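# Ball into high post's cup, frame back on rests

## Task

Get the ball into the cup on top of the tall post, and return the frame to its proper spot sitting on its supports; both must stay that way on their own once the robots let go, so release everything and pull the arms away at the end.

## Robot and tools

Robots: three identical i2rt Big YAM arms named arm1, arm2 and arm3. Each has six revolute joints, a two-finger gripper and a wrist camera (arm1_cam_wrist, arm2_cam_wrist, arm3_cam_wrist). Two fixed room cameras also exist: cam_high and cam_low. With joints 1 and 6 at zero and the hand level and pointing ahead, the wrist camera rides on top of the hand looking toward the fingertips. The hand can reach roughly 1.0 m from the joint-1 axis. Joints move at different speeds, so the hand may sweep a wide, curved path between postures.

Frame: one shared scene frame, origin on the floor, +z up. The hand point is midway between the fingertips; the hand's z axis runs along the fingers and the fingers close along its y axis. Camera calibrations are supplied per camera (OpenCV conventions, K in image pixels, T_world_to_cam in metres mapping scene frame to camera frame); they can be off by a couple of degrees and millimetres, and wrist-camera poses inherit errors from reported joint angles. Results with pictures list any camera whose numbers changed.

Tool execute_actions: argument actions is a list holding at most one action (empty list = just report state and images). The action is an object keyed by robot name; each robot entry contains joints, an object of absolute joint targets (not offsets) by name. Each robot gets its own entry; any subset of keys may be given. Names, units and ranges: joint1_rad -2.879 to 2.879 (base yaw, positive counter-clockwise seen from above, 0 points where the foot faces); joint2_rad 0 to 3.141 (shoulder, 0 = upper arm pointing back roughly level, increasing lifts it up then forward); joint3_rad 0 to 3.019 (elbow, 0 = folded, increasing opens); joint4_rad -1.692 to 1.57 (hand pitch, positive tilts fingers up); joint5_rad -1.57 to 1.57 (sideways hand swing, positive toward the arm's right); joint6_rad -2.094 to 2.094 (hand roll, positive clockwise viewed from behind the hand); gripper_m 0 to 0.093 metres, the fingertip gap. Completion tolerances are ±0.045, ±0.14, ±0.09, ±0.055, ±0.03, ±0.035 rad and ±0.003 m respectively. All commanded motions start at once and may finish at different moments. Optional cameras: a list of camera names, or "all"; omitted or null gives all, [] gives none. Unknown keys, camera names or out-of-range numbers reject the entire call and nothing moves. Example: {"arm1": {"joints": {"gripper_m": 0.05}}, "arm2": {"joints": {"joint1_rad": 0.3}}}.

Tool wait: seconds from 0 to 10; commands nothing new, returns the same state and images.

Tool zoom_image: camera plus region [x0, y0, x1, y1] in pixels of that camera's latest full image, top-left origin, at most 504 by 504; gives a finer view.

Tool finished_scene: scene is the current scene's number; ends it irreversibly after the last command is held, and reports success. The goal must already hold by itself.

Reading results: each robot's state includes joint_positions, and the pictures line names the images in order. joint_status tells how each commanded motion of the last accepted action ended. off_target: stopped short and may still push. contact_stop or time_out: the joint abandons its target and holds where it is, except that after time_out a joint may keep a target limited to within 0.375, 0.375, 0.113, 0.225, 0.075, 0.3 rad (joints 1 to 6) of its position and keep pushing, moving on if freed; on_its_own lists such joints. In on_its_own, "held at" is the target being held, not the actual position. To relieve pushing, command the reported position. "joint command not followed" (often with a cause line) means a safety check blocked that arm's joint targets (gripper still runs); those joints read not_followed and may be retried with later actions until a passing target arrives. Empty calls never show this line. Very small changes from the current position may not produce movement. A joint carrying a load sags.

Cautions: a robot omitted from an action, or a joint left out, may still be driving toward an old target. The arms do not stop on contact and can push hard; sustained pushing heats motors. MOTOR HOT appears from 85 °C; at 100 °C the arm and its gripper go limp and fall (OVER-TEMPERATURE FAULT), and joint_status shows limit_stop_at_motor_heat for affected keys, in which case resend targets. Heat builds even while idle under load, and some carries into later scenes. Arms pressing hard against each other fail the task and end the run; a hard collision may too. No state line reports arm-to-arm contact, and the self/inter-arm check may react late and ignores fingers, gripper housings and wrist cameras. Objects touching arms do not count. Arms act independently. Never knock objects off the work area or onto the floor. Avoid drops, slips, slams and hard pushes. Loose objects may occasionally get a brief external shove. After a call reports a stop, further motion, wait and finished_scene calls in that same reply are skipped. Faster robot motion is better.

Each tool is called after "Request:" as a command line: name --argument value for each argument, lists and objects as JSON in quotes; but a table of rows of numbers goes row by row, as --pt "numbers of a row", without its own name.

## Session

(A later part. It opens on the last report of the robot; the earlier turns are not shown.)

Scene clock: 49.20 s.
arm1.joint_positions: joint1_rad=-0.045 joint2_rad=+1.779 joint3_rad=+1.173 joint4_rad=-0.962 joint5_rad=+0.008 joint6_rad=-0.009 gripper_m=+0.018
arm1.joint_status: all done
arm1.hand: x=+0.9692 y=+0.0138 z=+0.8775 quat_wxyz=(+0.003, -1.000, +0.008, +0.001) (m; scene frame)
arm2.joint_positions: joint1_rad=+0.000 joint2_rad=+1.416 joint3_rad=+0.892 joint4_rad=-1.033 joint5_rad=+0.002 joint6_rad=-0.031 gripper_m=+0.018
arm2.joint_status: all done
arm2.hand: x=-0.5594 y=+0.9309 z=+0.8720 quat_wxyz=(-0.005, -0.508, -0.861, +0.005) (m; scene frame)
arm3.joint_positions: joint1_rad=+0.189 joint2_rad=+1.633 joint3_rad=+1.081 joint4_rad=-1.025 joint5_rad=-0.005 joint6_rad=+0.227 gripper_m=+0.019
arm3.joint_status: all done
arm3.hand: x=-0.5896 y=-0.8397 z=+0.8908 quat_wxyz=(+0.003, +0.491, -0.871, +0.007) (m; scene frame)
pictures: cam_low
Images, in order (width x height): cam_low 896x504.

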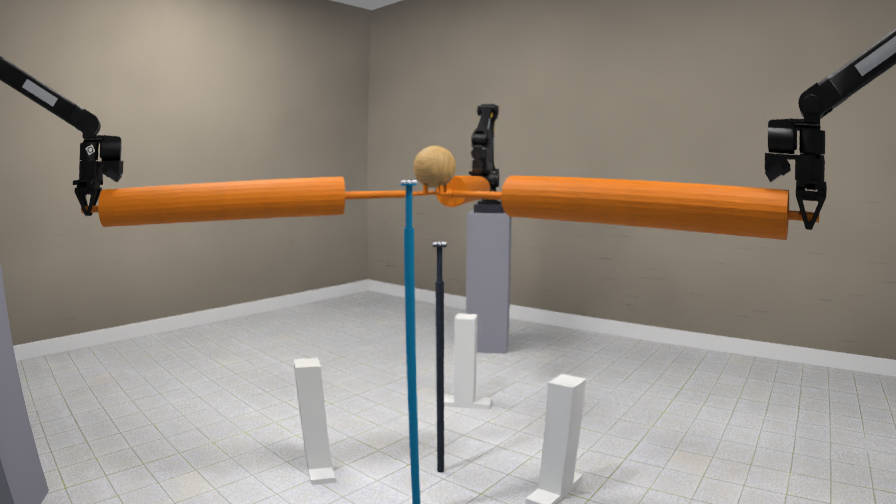

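Request:
execute_actions --actions '[{"arm1":{"joints":{"joint1_rad":0.144,"joint2_rad":1.605,"joint3_rad":1.142,"joint4_rad":-1.083,"joint5_rad":0,"joint6_rad":0.184}},"arm2":{"joints":{"joint1_rad":-0.008,"joint2_rad":1.577,"joint3_rad":1.308,"joint4_rad":-1.265}},"arm3":{"joints":{"joint1_rad":0.003,"joint2_rad":1.402,"joint3_rad":1.015,"joint4_rad":-1.162,"joint5_rad":0,"joint6_rad":0.032}}}]' --cameras '["cam_low","cam_high"]'

Scene clock: 50.80 s.
arm1.joint_positions: joint1_rad=+0.139 joint2_rad=+1.621 joint3_rad=+1.134 joint4_rad=-1.090 joint5_rad=+0.004 joint6_rad=+0.174 gripper_m=+0.018
arm1.joint_status: all done
arm1.hand: x=+1.0108 y=-0.0690 z=+0.9351 quat_wxyz=(+0.002, -1.000, +0.007, -0.003) (m; scene frame)
arm2.joint_positions: joint1_rad=-0.004 joint2_rad=+1.587 joint3_rad=+1.248 joint4_rad=-1.223 joint5_rad=+0.002 joint6_rad=-0.033 gripper_m=+0.018
arm2.joint_status: all done
arm2.hand: x=-0.5182 y=+0.8469 z=+0.9287 quat_wxyz=(-0.003, -0.509, -0.861, +0.003) (m; scene frame)
arm3.joint_positions: joint1_rad=+0.016 joint2_rad=+1.413 joint3_rad=+0.999 joint4_rad=-1.169 joint5_rad=-0.002 joint6_rad=+0.055 gripper_m=+0.019
arm3.joint_status: all done
arm3.hand: x=-0.5491 y=-0.9228 z=+0.9495 quat_wxyz=(+0.005, +0.491, -0.871, +0.009) (m; scene frame)
pictures: cam_high, cam_low
Images, in order (width x height): cam_high 896x504, cam_low 896x504.

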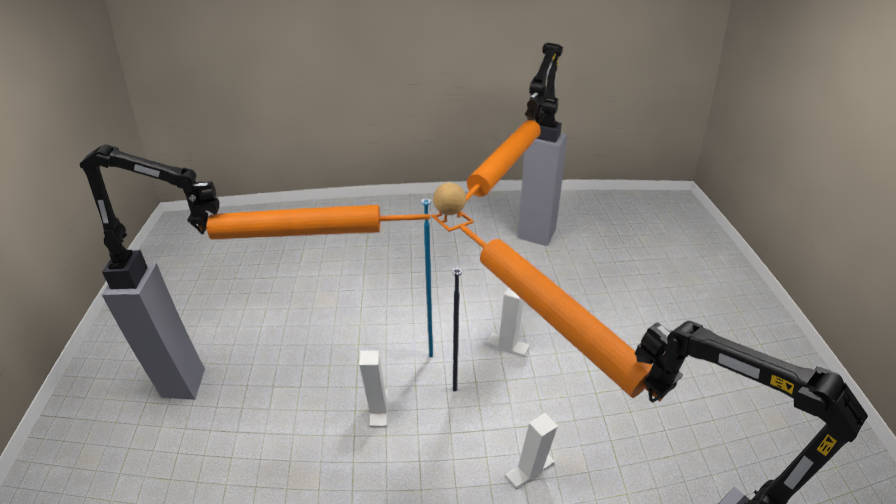

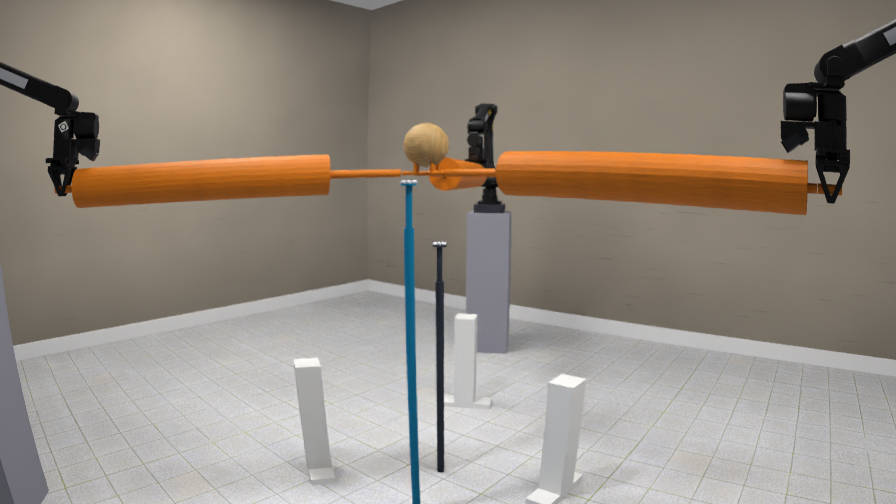

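Request:
execute_actions --actions '[{"arm1":{"joints":{"joint1_rad":0.343,"joint2_rad":1.536,"joint3_rad":1.114,"joint4_rad":-1.112,"joint6_rad":0.384}},"arm2":{"joints":{"joint1_rad":-0.008,"joint2_rad":1.787,"joint3_rad":1.64,"joint4_rad":-1.38}},"arm3":{"joints":{"joint1_rad":-0.22,"joint2_rad":1.272,"joint3_rad":0.931,"joint4_rad":-1.203,"joint6_rad":-0.192}}}]' --cameras '["cam_low","cam_high"]'

Request:
zoom_image --camera "cam_low" --region '[360, 100, 480, 220]'

Request:
zoom_image --camera "cam_high" --region '[380, 150, 480, 250]'

Scene clock: 52.70 s.
arm1.joint_positions: joint1_rad=+0.341 joint2_rad=+1.573 joint3_rad=+1.102 joint4_rad=-1.119 joint5_rad=+0.006 joint6_rad=+0.376 gripper_m=+0.018
arm1.joint_status: all done
arm1.hand: x=+1.0509 y=-0.1488 z=+0.9440 quat_wxyz=(+0.005, -1.000, +0.008, -0.008) (m; scene frame)
arm2.joint_positions: joint1_rad=-0.009 joint2_rad=+1.808 joint3_rad=+1.573 joint4_rad=-1.333 joint5_rad=+0.003 joint6_rad=-0.036 gripper_m=+0.018
arm2.joint_status: all done
arm2.hand: x=-0.4800 y=+0.7645 z=+0.9421 quat_wxyz=(-0.001, -0.510, -0.860, +0.002) (m; scene frame)
arm3.joint_positions: joint1_rad=-0.210 joint2_rad=+1.285 joint3_rad=+0.907 joint4_rad=-1.212 joint5_rad=-0.003 joint6_rad=-0.172 gripper_m=+0.019
arm3.joint_status: all done
arm3.hand: x=-0.5092 y=-1.0050 z=+0.9611 quat_wxyz=(+0.009, +0.491, -0.871, +0.009) (m; scene frame)
pictures: cam_high, cam_low
Images, in order (width x height): cam_high 896x504, cam_low 896x504.

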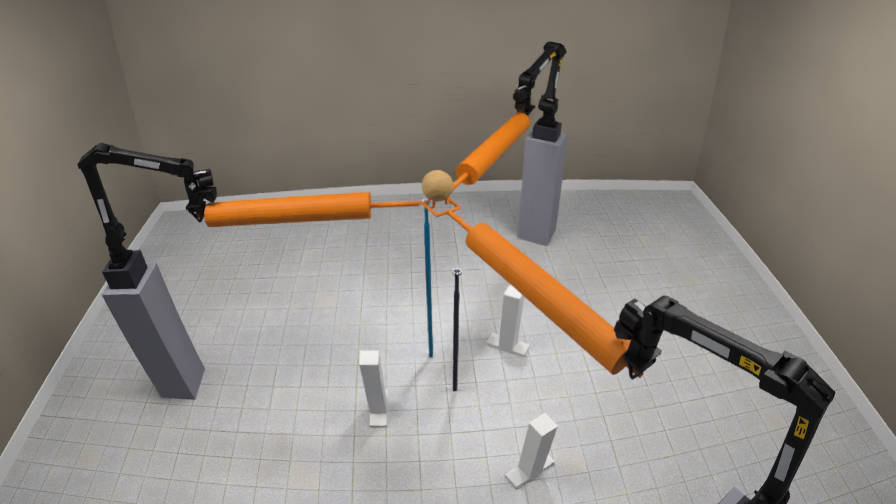

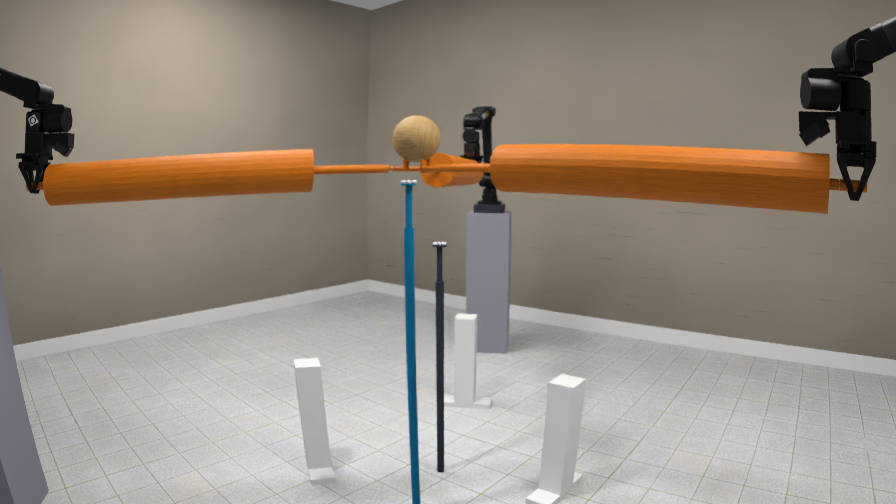

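Region (360, 100, 480, 220) of cam_low's 896x504 image, scaled by 4.200, with more detail than that image has.

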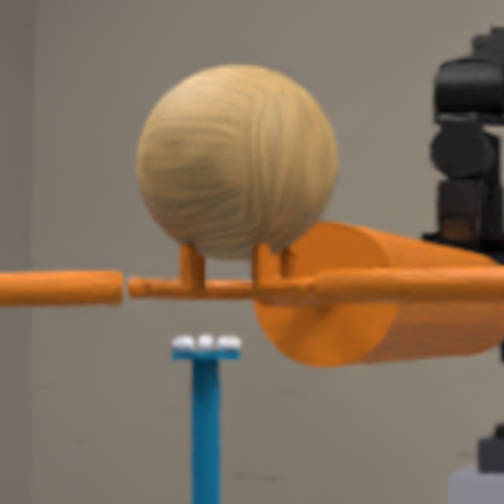

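Region (380, 150, 480, 250) of cam_high's 896x504 image, scaled by 5.040, with more detail than that image has.

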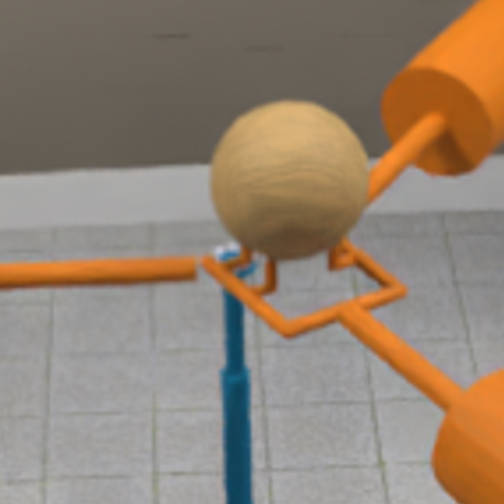

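Request:
execute_actions --actions '[{"arm1":{"joints":{"joint1_rad":0.533,"joint2_rad":1.512,"joint3_rad":1.092,"joint4_rad":-1.115,"joint6_rad":0.573}},"arm2":{"joints":{"joint1_rad":0.006,"joint2_rad":2.005,"joint3_rad":1.985,"joint4_rad":-1.50,"joint6_rad":-0.02}},"arm3":{"joints":{"joint1_rad":-0.465,"joint2_rad":1.227,"joint3_rad":0.89,"joint4_rad":-1.203,"joint6_rad":-0.44}}}]' --cameras '["cam_low","cam_high"]'

Request:
zoom_image --camera "cam_low" --region '[360, 100, 480, 220]'

Request:
zoom_image --camera "cam_high" --region '[380, 150, 480, 250]'

Scene clock: 55.93 s.
arm1.joint_positions: joint1_rad=+0.530 joint2_rad=+1.553 joint3_rad=+1.078 joint4_rad=-1.121 joint5_rad=+0.005 joint6_rad=+0.564 gripper_m=+0.018
arm1.joint_status: all done
arm1.hand: x=+1.0941 y=-0.2166 z=+0.9444 quat_wxyz=(+0.008, -1.000, +0.007, -0.009) (m; scene frame)
arm2.joint_positions: joint1_rad=+0.000 joint2_rad=+2.032 joint3_rad=+1.916 joint4_rad=-1.455 joint5_rad=+0.001 joint6_rad=-0.029 gripper_m=+0.018
arm2.joint_status: all done
arm2.hand: x=-0.4379 y=+0.6946 z=+0.9429 quat_wxyz=(+0.001, -0.509, -0.861, +0.001) (m; scene frame)
arm3.joint_positions: joint1_rad=-0.458 joint2_rad=+1.249 joint3_rad=+0.867 joint4_rad=-1.206 joint5_rad=+0.001 joint6_rad=-0.419 gripper_m=+0.019
arm3.joint_status: all done
arm3.hand: x=-0.4657 y=-1.0744 z=+0.9590 quat_wxyz=(+0.008, +0.491, -0.871, +0.008) (m; scene frame)
pictures: cam_high, cam_low
Images, in order (width x height): cam_high 896x504, cam_low 896x504.

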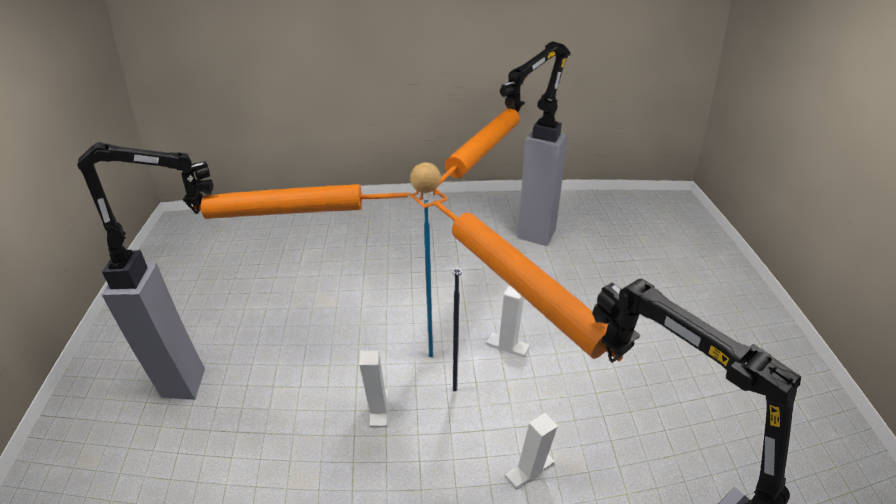

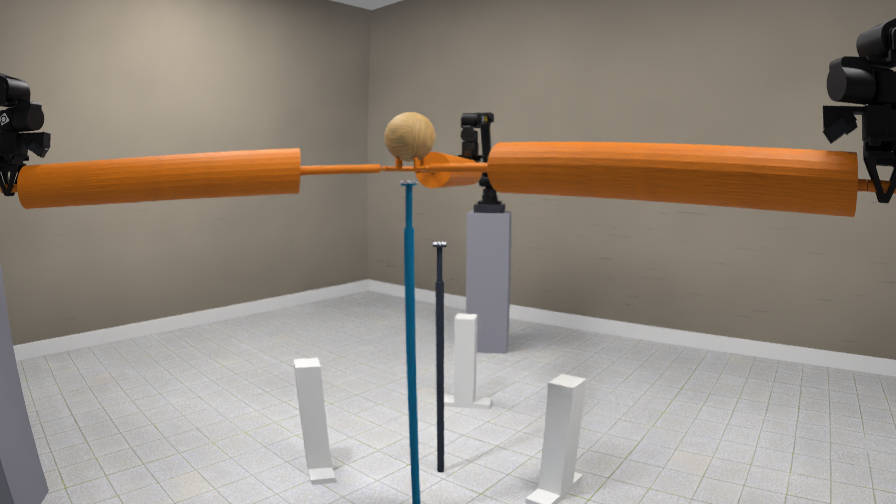

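Region (360, 100, 480, 220) of cam_low's 896x504 image, scaled by 4.200, with more detail than that image has.

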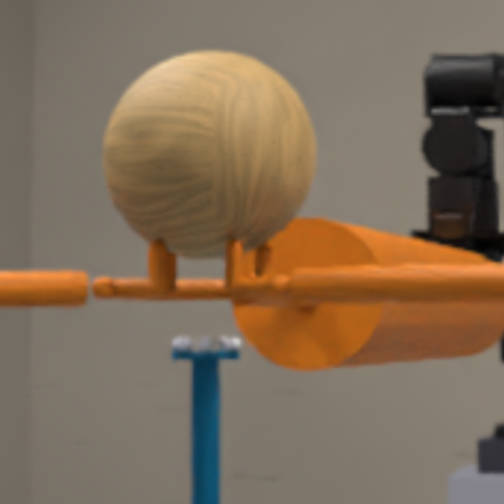

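Region (380, 150, 480, 250) of cam_high's 896x504 image, scaled by 5.040, with more detail than that image has.

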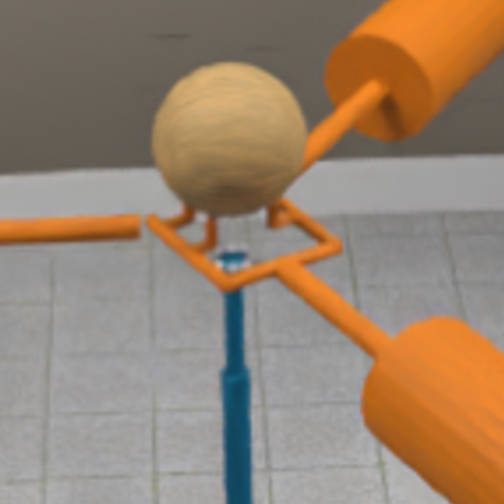

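Request:
execute_actions --actions '[{"arm1":{"joints":{"joint2_rad":1.595,"joint3_rad":1.044,"joint4_rad":-1.016}},"arm2":{"joints":{"joint2_rad":2.024,"joint3_rad":1.868,"joint4_rad":-1.385}},"arm3":{"joints":{"joint2_rad":1.295,"joint3_rad":0.826,"joint4_rad":-1.09}}}]' --cameras '["cam_low","cam_high"]'

Request:
zoom_image --camera "cam_low" --region '[360, 100, 480, 220]'

Request:
zoom_image --camera "cam_high" --region '[380, 150, 480, 250]'

Scene clock: 57.53 s.
arm1.joint_positions: joint1_rad=+0.530 joint2_rad=+1.602 joint3_rad=+1.031 joint4_rad=-1.030 joint5_rad=+0.007 joint6_rad=+0.564 gripper_m=+0.018
arm1.joint_status: all done
arm1.hand: x=+1.0951 y=-0.2157 z=+0.9092 quat_wxyz=(+0.010, -1.000, +0.007, -0.011) (m; scene frame)
arm2.joint_positions: joint1_rad=+0.000 joint2_rad=+2.043 joint3_rad=+1.858 joint4_rad=-1.383 joint5_rad=+0.001 joint6_rad=-0.029 gripper_m=+0.018
arm2.joint_status: all done
arm2.hand: x=-0.4378 y=+0.6943 z=+0.9148 quat_wxyz=(-0.001, -0.509, -0.861, +0.002) (m; scene frame)
arm3.joint_positions: joint1_rad=-0.458 joint2_rad=+1.308 joint3_rad=+0.807 joint4_rad=-1.097 joint5_rad=+0.001 joint6_rad=-0.420 gripper_m=+0.019
arm3.joint_status: all done
arm3.hand: x=-0.4648 y=-1.0744 z=+0.9208 quat_wxyz=(+0.013, +0.491, -0.871, +0.008) (m; scene frame)
pictures: cam_high, cam_low
Images, in order (width x height): cam_high 896x504, cam_low 896x504.

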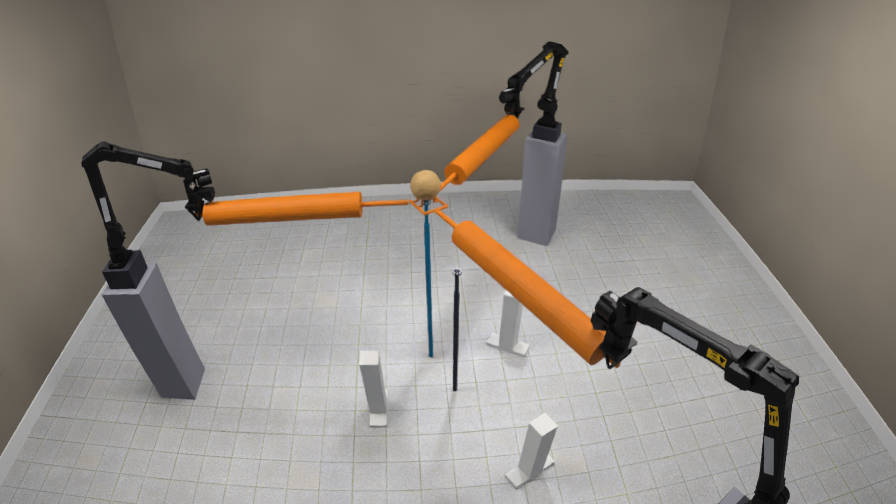

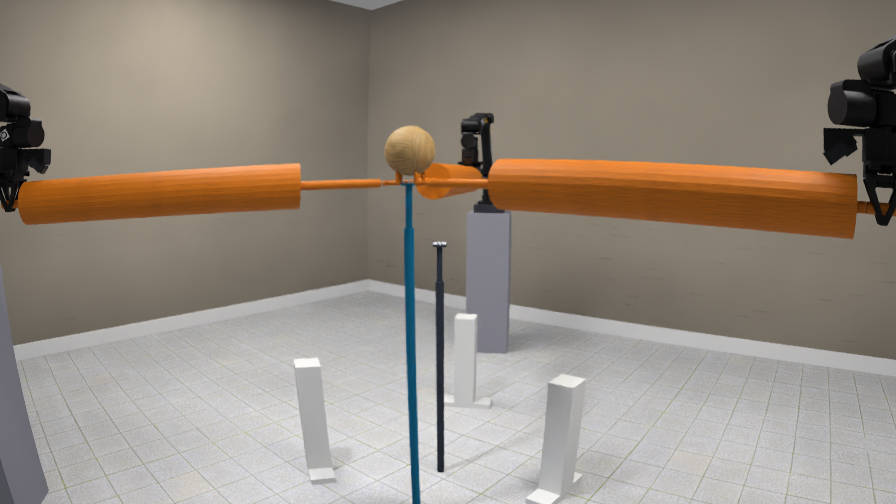

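Region (360, 100, 480, 220) of cam_low's 896x504 image, scaled by 4.200, with more detail than that image has.

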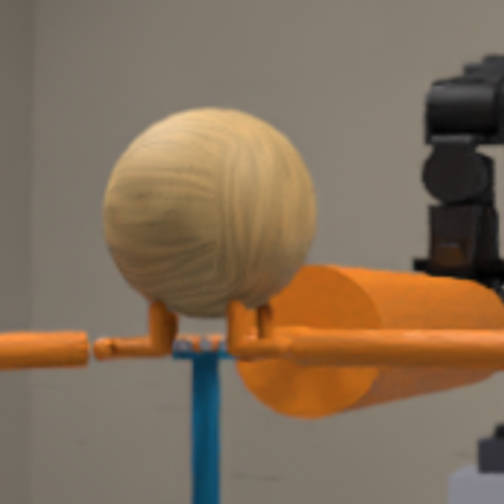

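Region (380, 150, 480, 250) of cam_high's 896x504 image, scaled by 5.040, with more detail than that image has.

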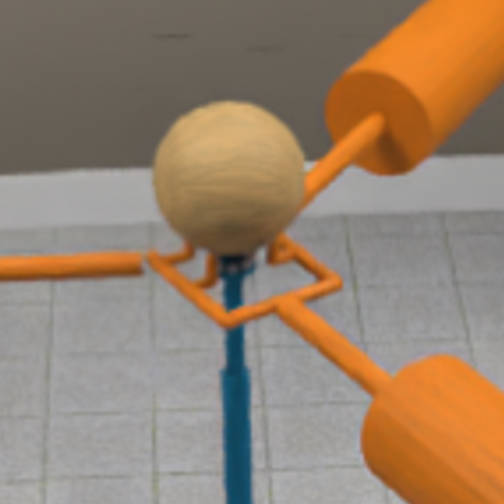

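Request:
execute_actions --actions '[{"arm1":{"joints":{"joint2_rad":1.634,"joint3_rad":1.015,"joint4_rad":-0.94}},"arm2":{"joints":{"joint2_rad":2.045,"joint3_rad":1.815,"joint4_rad":-1.31}},"arm3":{"joints":{"joint2_rad":1.328,"joint3_rad":0.79,"joint4_rad":-1.02}}}]' --cameras '["cam_low","cam_high"]'

Request:
zoom_image --camera "cam_low" --region '[360, 120, 480, 240]'

Request:
zoom_image --camera "cam_high" --region '[380, 150, 480, 250]'

Scene clock: 58.77 s.
arm1.joint_positions: joint1_rad=+0.530 joint2_rad=+1.633 joint3_rad=+1.002 joint4_rad=-0.963 joint5_rad=+0.005 joint6_rad=+0.564 gripper_m=+0.018
arm1.joint_status: all done
arm1.hand: x=+1.0949 y=-0.2162 z=+0.8877 quat_wxyz=(+0.007, -1.000, +0.007, -0.008) (m; scene frame)
arm2.joint_positions: joint1_rad=+0.000 joint2_rad=+2.053 joint3_rad=+1.809 joint4_rad=-1.315 joint5_rad=+0.002 joint6_rad=-0.029 gripper_m=+0.018
arm2.joint_status: all done
arm2.hand: x=-0.4377 y=+0.6938 z=+0.8902 quat_wxyz=(-0.004, -0.509, -0.861, +0.004) (m; scene frame)
arm3.joint_positions: joint1_rad=-0.458 joint2_rad=+1.332 joint3_rad=+0.774 joint4_rad=-1.035 joint5_rad=+0.001 joint6_rad=-0.420 gripper_m=+0.019
arm3.joint_status: all done
arm3.hand: x=-0.4649 y=-1.0748 z=+0.9029 quat_wxyz=(+0.010, +0.491, -0.871, +0.008) (m; scene frame)
pictures: cam_high, cam_low
Images, in order (width x height): cam_high 896x504, cam_low 896x504.

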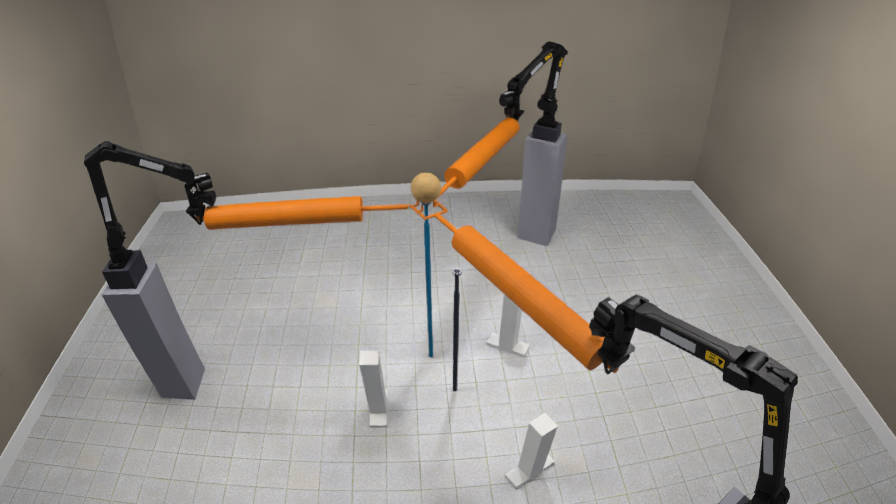

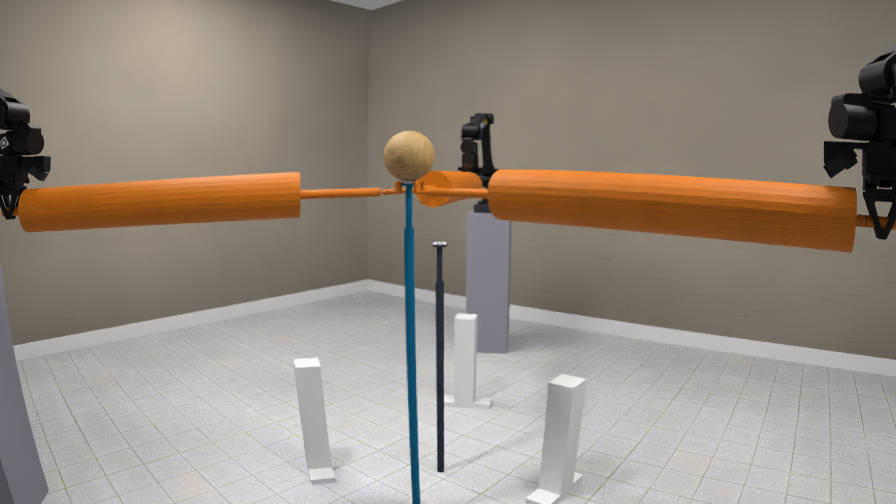

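Region (360, 120, 480, 240) of cam_low's 896x504 image, scaled by 4.200, with more detail than that image has.

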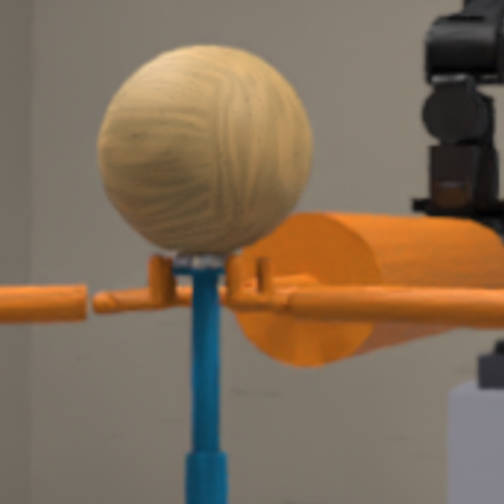

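Region (380, 150, 480, 250) of cam_high's 896x504 image, scaled by 5.040, with more detail than that image has.

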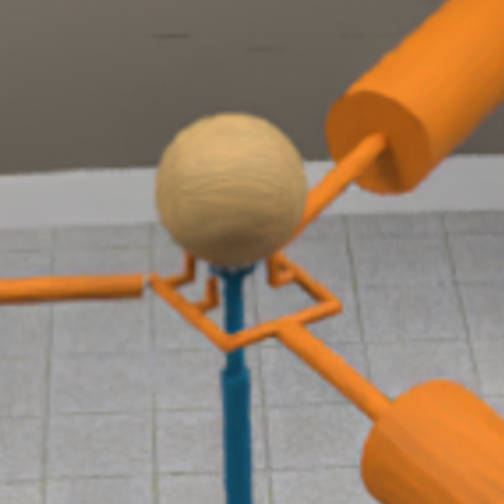

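Request:
execute_actions --actions '[{"arm1":{"joints":{"joint2_rad":1.693,"joint3_rad":0.987,"joint4_rad":-0.853}},"arm2":{"joints":{"joint1_rad":-0.01,"joint2_rad":2.073,"joint3_rad":1.763,"joint4_rad":-1.235}},"arm3":{"joints":{"joint2_rad":1.382,"joint3_rad":0.737,"joint4_rad":-0.915}}}]' --cameras '["cam_low","cam_high"]'

Request:
zoom_image --camera "cam_low" --region '[360, 120, 480, 240]'

Request:
zoom_image --camera "cam_high" --region '[390, 170, 470, 250]'

Scene clock: 60.10 s.
arm1.joint_positions: joint1_rad=+0.530 joint2_rad=+1.699 joint3_rad=+0.975 joint4_rad=-0.871 joint5_rad=+0.005 joint6_rad=+0.564 gripper_m=+0.018
arm1.joint_status: all done
arm1.hand: x=+1.0932 y=-0.2174 z=+0.8533 quat_wxyz=(+0.007, -1.000, +0.007, -0.009) (m; scene frame)
arm2.joint_positions: joint1_rad=-0.005 joint2_rad=+2.084 joint3_rad=+1.759 joint4_rad=-1.235 joint5_rad=+0.002 joint6_rad=-0.031 gripper_m=+0.018
arm2.joint_status: all done
arm2.hand: x=-0.4403 y=+0.6919 z=+0.8532 quat_wxyz=(-0.004, -0.510, -0.860, +0.004) (m; scene frame)
arm3.joint_positions: joint1_rad=-0.458 joint2_rad=+1.391 joint3_rad=+0.722 joint4_rad=-0.927 joint5_rad=+0.001 joint6_rad=-0.420 gripper_m=+0.019
arm3.joint_status: all done
arm3.hand: x=-0.4668 y=-1.0768 z=+0.8687 quat_wxyz=(+0.012, +0.491, -0.871, +0.009) (m; scene frame)
pictures: cam_high, cam_low
Images, in order (width x height): cam_high 896x504, cam_low 896x504.

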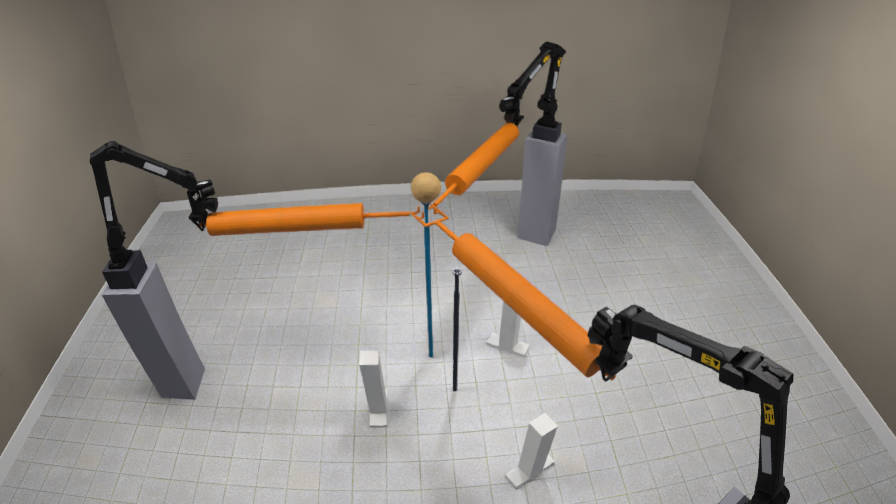

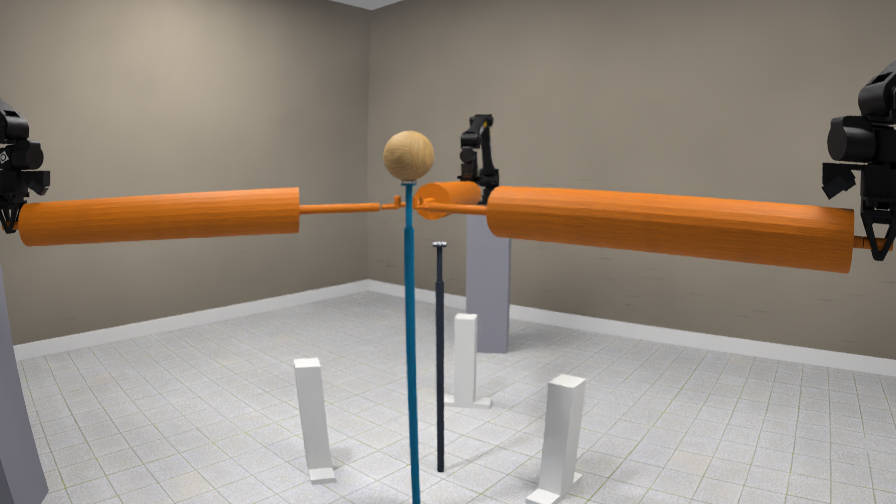

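Region (360, 120, 480, 240) of cam_low's 896x504 image, scaled by 4.200, with more detail than that image has.

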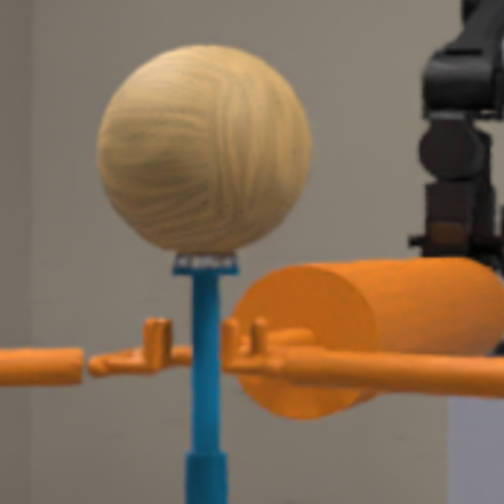

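Region (390, 170, 470, 250) of cam_high's 896x504 image, scaled by 6.300, with more detail than that image has.

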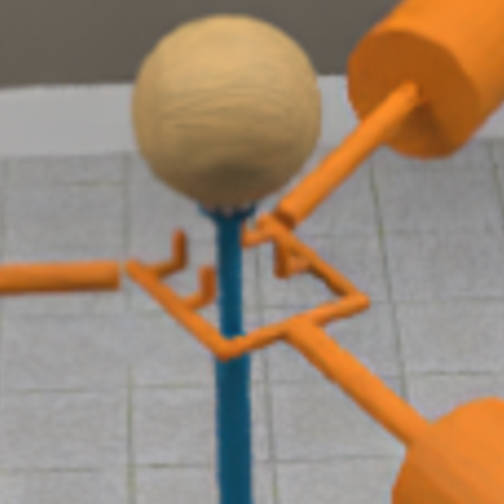

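Request:
execute_actions --actions '[{"arm1":{"joints":{"joint1_rad":0.346,"joint2_rad":1.70,"joint3_rad":1.02,"joint4_rad":-0.865,"joint6_rad":0.375}},"arm2":{"joints":{"joint1_rad":-0.013,"joint2_rad":1.872,"joint3_rad":1.46,"joint4_rad":-1.12,"joint6_rad":-0.04}},"arm3":{"joints":{"joint1_rad":-0.224,"joint2_rad":1.423,"joint3_rad":0.805,"joint4_rad":-0.92,"joint6_rad":-0.18}}}]' --cameras '["cam_low","cam_high"]'

Scene clock: 61.70 s.
arm1.joint_positions: joint1_rad=+0.343 joint2_rad=+1.699 joint3_rad=+0.975 joint4_rad=-0.862 joint5_rad=+0.000 joint6_rad=+0.377 gripper_m=+0.018
arm1.joint_status: all done
arm1.hand: x=+1.0570 y=-0.1485 z=+0.8531 quat_wxyz=(+0.002, -1.000, +0.007, -0.007) (m; scene frame)
arm2.joint_positions: joint1_rad=-0.010 joint2_rad=+1.893 joint3_rad=+1.457 joint4_rad=-1.128 joint5_rad=+0.002 joint6_rad=-0.039 gripper_m=+0.018
arm2.joint_status: all done
arm2.hand: x=-0.4778 y=+0.7600 z=+0.8547 quat_wxyz=(-0.002, -0.509, -0.861, +0.003) (m; scene frame)
arm3.joint_positions: joint1_rad=-0.224 joint2_rad=+1.422 joint3_rad=+0.758 joint4_rad=-0.914 joint5_rad=+0.006 joint6_rad=-0.189 gripper_m=+0.019
arm3.joint_status: all done
arm3.hand: x=-0.5030 y=-1.0092 z=+0.8688 quat_wxyz=(+0.002, +0.492, -0.870, +0.011) (m; scene frame)
pictures: cam_high, cam_low
Images, in order (width x height): cam_high 896x504, cam_low 896x504.

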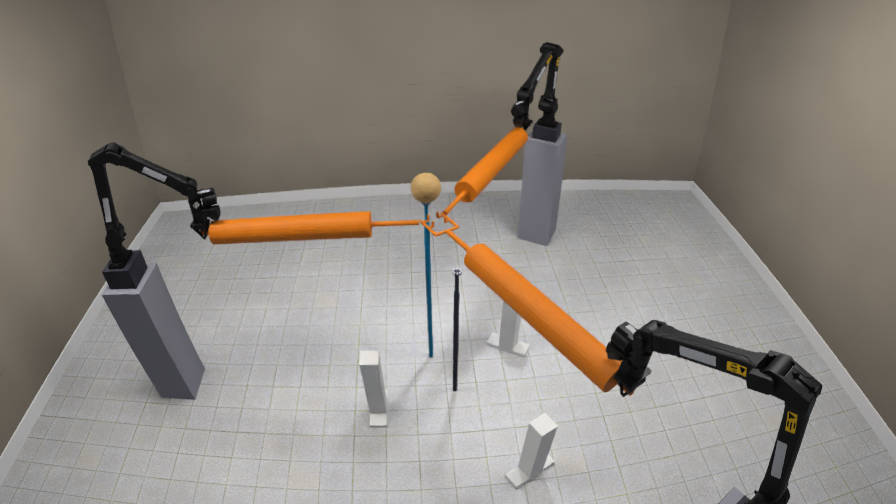

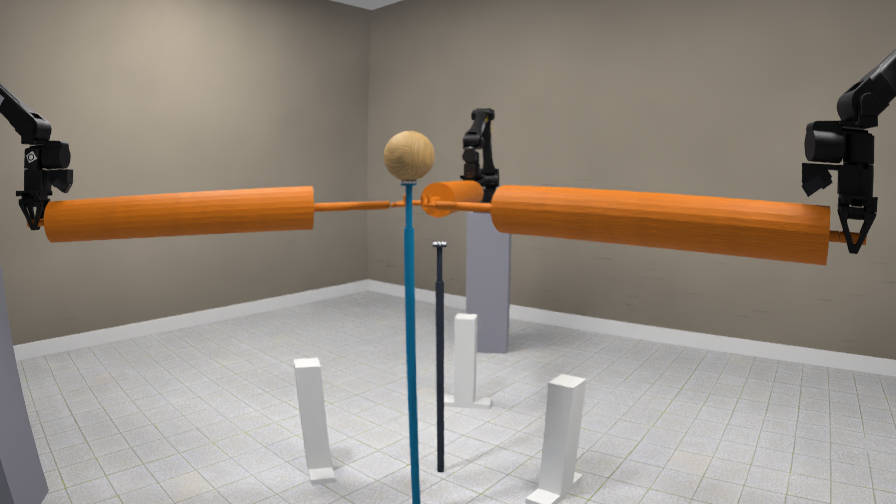

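Request:
execute_actions --actions '[{"arm1":{"joints":{"joint1_rad":0.046,"joint2_rad":1.83,"joint3_rad":1.105,"joint4_rad":-0.79,"joint6_rad":0.078}},"arm2":{"joints":{"joint1_rad":-0.002,"joint2_rad":1.62,"joint3_rad":0.973,"joint4_rad":-0.892,"joint6_rad":-0.034}},"arm3":{"joints":{"joint1_rad":0.10,"joint2_rad":1.65,"joint3_rad":0.958,"joint4_rad":-0.825,"joint6_rad":0.142}}}]' --cameras '["cam_low"]'

Scene clock: 63.37 s.
arm1.joint_positions: joint1_rad=+0.042 joint2_rad=+1.837 joint3_rad=+1.053 joint4_rad=-0.790 joint5_rad=-0.003 joint6_rad=+0.077 gripper_m=+0.018
arm1.joint_status: all done
arm1.hand: x=+0.9941 y=-0.0285 z=+0.8164 quat_wxyz=(-0.002, -1.000, +0.007, -0.001) (m; scene frame)
arm2.joint_positions: joint1_rad=-0.008 joint2_rad=+1.646 joint3_rad=+0.973 joint4_rad=-0.900 joint5_rad=+0.001 joint6_rad=-0.039 gripper_m=+0.018
arm2.joint_status: all done
arm2.hand: x=-0.5386 y=+0.8835 z=+0.8129 quat_wxyz=(+0.001, -0.508, -0.861, +0.000) (m; scene frame)
arm3.joint_positions: joint1_rad=+0.099 joint2_rad=+1.670 joint3_rad=+0.914 joint4_rad=-0.823 joint5_rad=+0.007 joint6_rad=+0.134 gripper_m=+0.019
arm3.joint_status: all done
arm3.hand: x=-0.5642 y=-0.8867 z=+0.8260 quat_wxyz=(+0.000, +0.492, -0.870, +0.012) (m; scene frame)
pictures: cam_low
Images, in order (width x height): cam_low 896x504.

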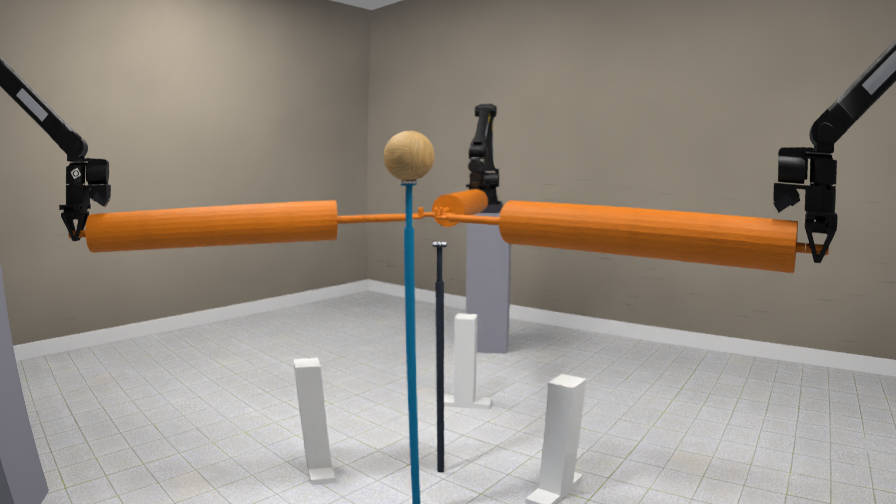

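Request:
execute_actions --actions '[{"arm1":{"joints":{"joint1_rad":-0.206,"joint2_rad":2.045,"joint3_rad":1.342,"joint4_rad":-0.808,"joint6_rad":-0.173}},"arm2":{"joints":{"joint1_rad":0.004,"joint2_rad":1.35,"joint3_rad":0.515,"joint4_rad":-0.715,"joint6_rad":-0.03}},"arm3":{"joints":{"joint1_rad":0.324,"joint2_rad":1.937,"joint3_rad":1.286,"joint4_rad":-0.865,"joint5_rad":-0.005,"joint6_rad":0.364}}}]' --cameras '["cam_low","cam_high"]'

Scene clock: 65.13 s.
arm1.joint_positions: joint1_rad=-0.214 joint2_rad=+2.055 joint3_rad=+1.294 joint4_rad=-0.807 joint5_rad=-0.002 joint6_rad=-0.181 gripper_m=+0.018
arm1.joint_status: all done
arm1.hand: x=+0.9244 y=+0.1033 z=+0.7786 quat_wxyz=(-0.002, -1.000, +0.007, +0.002) (m; scene frame)
arm2.joint_positions: joint1_rad=-0.003 joint2_rad=+1.370 joint3_rad=+0.520 joint4_rad=-0.722 joint5_rad=-0.001 joint6_rad=-0.035 gripper_m=+0.018
arm2.joint_status: all done
arm2.hand: x=-0.6050 y=+1.0195 z=+0.7763 quat_wxyz=(+0.000, -0.508, -0.861, +0.000) (m; scene frame)
arm3.joint_positions: joint1_rad=+0.324 joint2_rad=+1.960 joint3_rad=+1.241 joint4_rad=-0.861 joint5_rad=+0.000 joint6_rad=+0.360 gripper_m=+0.019
arm3.joint_status: all done
arm3.hand: x=-0.6315 y=-0.7515 z=+0.7888 quat_wxyz=(+0.002, +0.492, -0.870, +0.011) (m; scene frame)
pictures: cam_high, cam_low
Images, in order (width x height): cam_high 896x504, cam_low 896x504.

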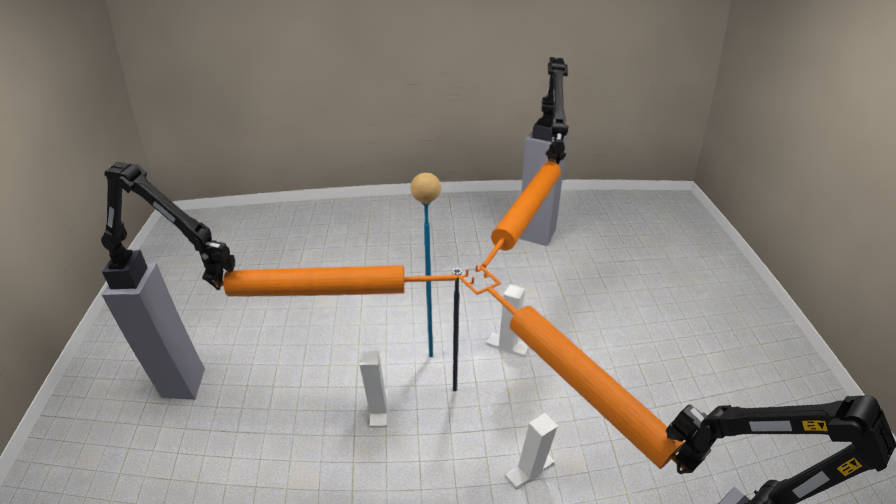

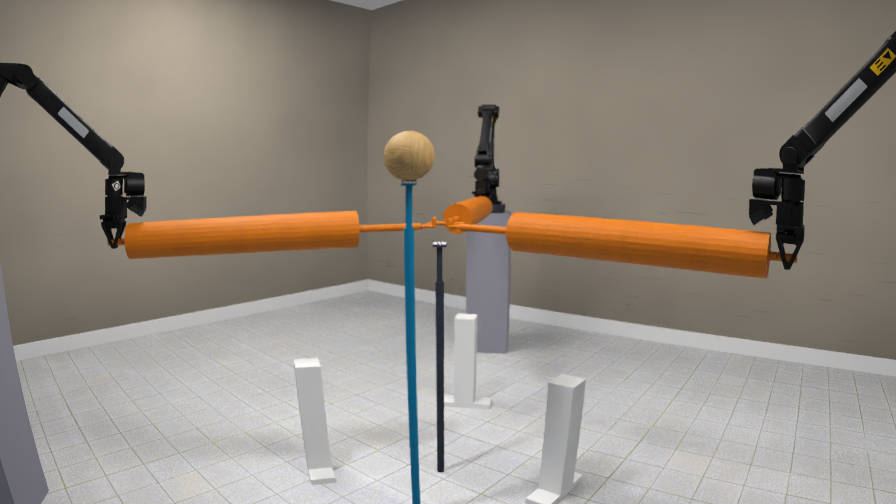

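Request:
execute_actions --actions '[{"arm1":{"joints":{"joint1_rad":-0.248,"joint2_rad":2.275,"joint3_rad":1.416,"joint4_rad":-0.642,"joint6_rad":-0.212}},"arm2":{"joints":{"joint1_rad":0.004,"joint2_rad":1.695,"joint3_rad":0.382,"joint4_rad":-0.262,"joint6_rad":-0.03}},"arm3":{"joints":{"joint1_rad":0.358,"joint2_rad":2.17,"joint3_rad":1.36,"joint4_rad":-0.69,"joint5_rad":0,"joint6_rad":0.397}}}]' --cameras '["cam_high"]'

Scene clock: 66.63 s.
arm1.joint_positions: joint1_rad=-0.252 joint2_rad=+2.297 joint3_rad=+1.371 joint4_rad=-0.640 joint5_rad=+0.005 joint6_rad=-0.221 gripper_m=+0.018
arm1.joint_status: all done
arm1.hand: x=+0.9104 y=+0.1289 z=+0.6714 quat_wxyz=(+0.002, -1.000, +0.006, +0.002) (m; scene frame)
arm2.joint_positions: joint1_rad=-0.002 joint2_rad=+1.692 joint3_rad=+0.388 joint4_rad=-0.277 joint5_rad=-0.001 joint6_rad=-0.034 gripper_m=+0.018
arm2.joint_status: all done
arm2.hand: x=-0.6193 y=+1.0477 z=+0.6778 quat_wxyz=(+0.004, -0.508, -0.861, -0.003) (m; scene frame)
arm3.joint_positions: joint1_rad=+0.360 joint2_rad=+2.206 joint3_rad=+1.314 joint4_rad=-0.686 joint5_rad=-0.003 joint6_rad=+0.398 gripper_m=+0.019
arm3.joint_status: all done
arm3.hand: x=-0.6453 y=-0.7238 z=+0.6827 quat_wxyz=(+0.002, +0.491, -0.871, +0.009) (m; scene frame)
pictures: cam_high
Images, in order (width x height): cam_high 896x504.

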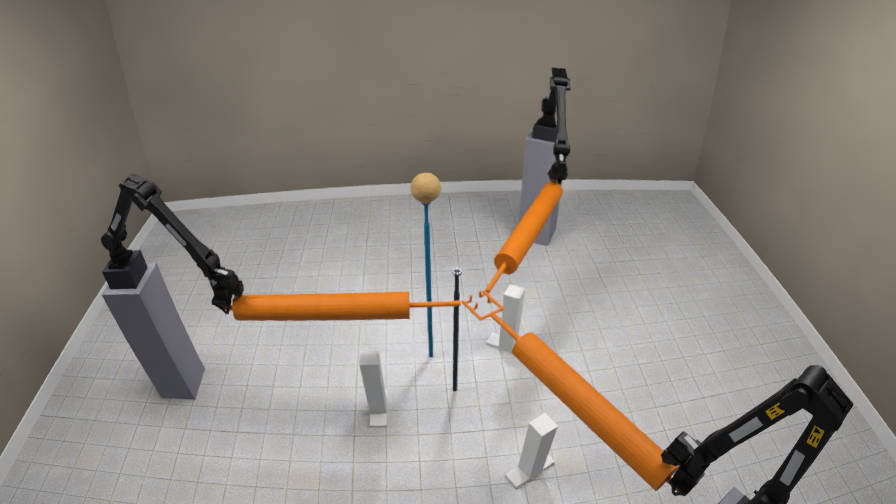

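Request:
execute_actions --actions '[{"arm1":{"joints":{"joint2_rad":2.528,"joint3_rad":1.51,"joint4_rad":-0.486}},"arm2":{"joints":{"joint2_rad":2.255,"joint3_rad":0.50,"joint4_rad":0.198}},"arm3":{"joints":{"joint2_rad":2.42,"joint3_rad":1.43,"joint4_rad":-0.513}}}]' --cameras '["cam_low"]'

Scene clock: 68.03 s.
arm1.joint_positions: joint1_rad=-0.245 joint2_rad=+2.549 joint3_rad=+1.464 joint4_rad=-0.485 joint5_rad=+0.003 joint6_rad=-0.211 gripper_m=+0.018
arm1.joint_status: all done
arm1.hand: x=+0.9120 y=+0.1239 z=+0.5559 quat_wxyz=(+0.001, -1.000, +0.007, +0.000) (m; scene frame)
arm2.joint_positions: joint1_rad=-0.002 joint2_rad=+2.254 joint3_rad=+0.491 joint4_rad=+0.176 joint5_rad=+0.000 joint6_rad=-0.034 gripper_m=+0.018
arm2.joint_status: all done
arm2.hand: x=-0.6180 y=+1.0446 z=+0.5544 quat_wxyz=(+0.007, -0.508, -0.861, -0.004) (m; scene frame)
arm3.joint_positions: joint1_rad=+0.358 joint2_rad=+2.458 joint3_rad=+1.384 joint4_rad=-0.511 joint5_rad=-0.002 joint6_rad=+0.393 gripper_m=+0.019
arm3.joint_status: all done
arm3.hand: x=-0.6436 y=-0.7274 z=+0.5663 quat_wxyz=(+0.004, +0.493, -0.870, +0.012) (m; scene frame)
pictures: cam_low
Images, in order (width x height): cam_low 896x504.

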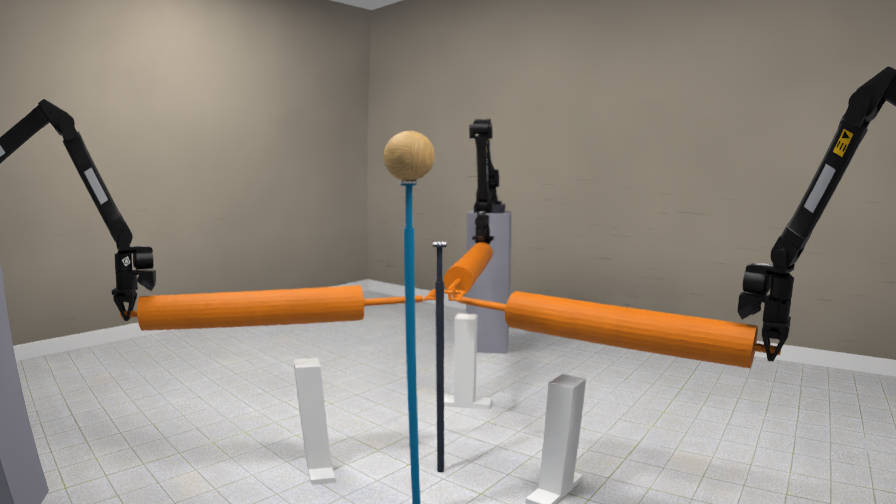

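Request:
execute_actions --actions '[{"arm1":{"joints":{"joint1_rad":-0.256,"joint2_rad":2.803,"joint3_rad":1.703,"joint4_rad":-0.404,"joint6_rad":-0.218}},"arm2":{"joints":{"joint1_rad":0.004,"joint2_rad":2.67,"joint3_rad":0.69,"joint4_rad":0.405}},"arm3":{"joints":{"joint1_rad":0.365,"joint2_rad":2.688,"joint3_rad":1.596,"joint4_rad":-0.404}}}]' --cameras '["cam_low"]'

Scene clock: 69.47 s.
arm1.joint_positions: joint1_rad=-0.249 joint2_rad=+2.824 joint3_rad=+1.659 joint4_rad=-0.405 joint5_rad=+0.001 joint6_rad=-0.216 gripper_m=+0.018
arm1.joint_status: all done
arm1.hand: x=+0.9111 y=+0.1258 z=+0.4413 quat_wxyz=(+0.000, -1.000, +0.007, +0.000) (m; scene frame)
arm2.joint_positions: joint1_rad=-0.002 joint2_rad=+2.669 joint3_rad=+0.693 joint4_rad=+0.385 joint5_rad=+0.000 joint6_rad=-0.034 gripper_m=+0.018
arm2.joint_status: all done
arm2.hand: x=-0.6190 y=+1.0466 z=+0.4394 quat_wxyz=(+0.008, -0.508, -0.861, -0.005) (m; scene frame)
arm3.joint_positions: joint1_rad=+0.361 joint2_rad=+2.729 joint3_rad=+1.555 joint4_rad=-0.406 joint5_rad=+0.000 joint6_rad=+0.396 gripper_m=+0.019
arm3.joint_status: all done
arm3.hand: x=-0.6434 y=-0.7245 z=+0.4527 quat_wxyz=(+0.002, +0.493, -0.870, +0.011) (m; scene frame)
pictures: cam_low
Images, in order (width x height): cam_low 896x504.

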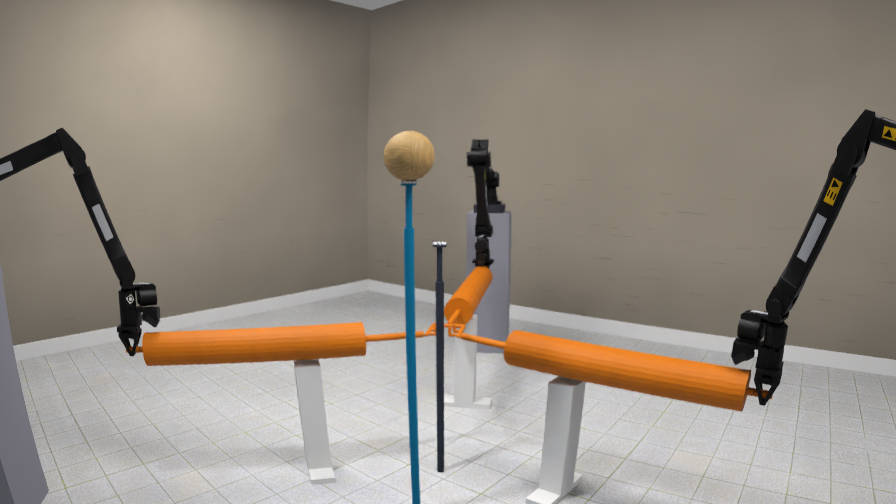

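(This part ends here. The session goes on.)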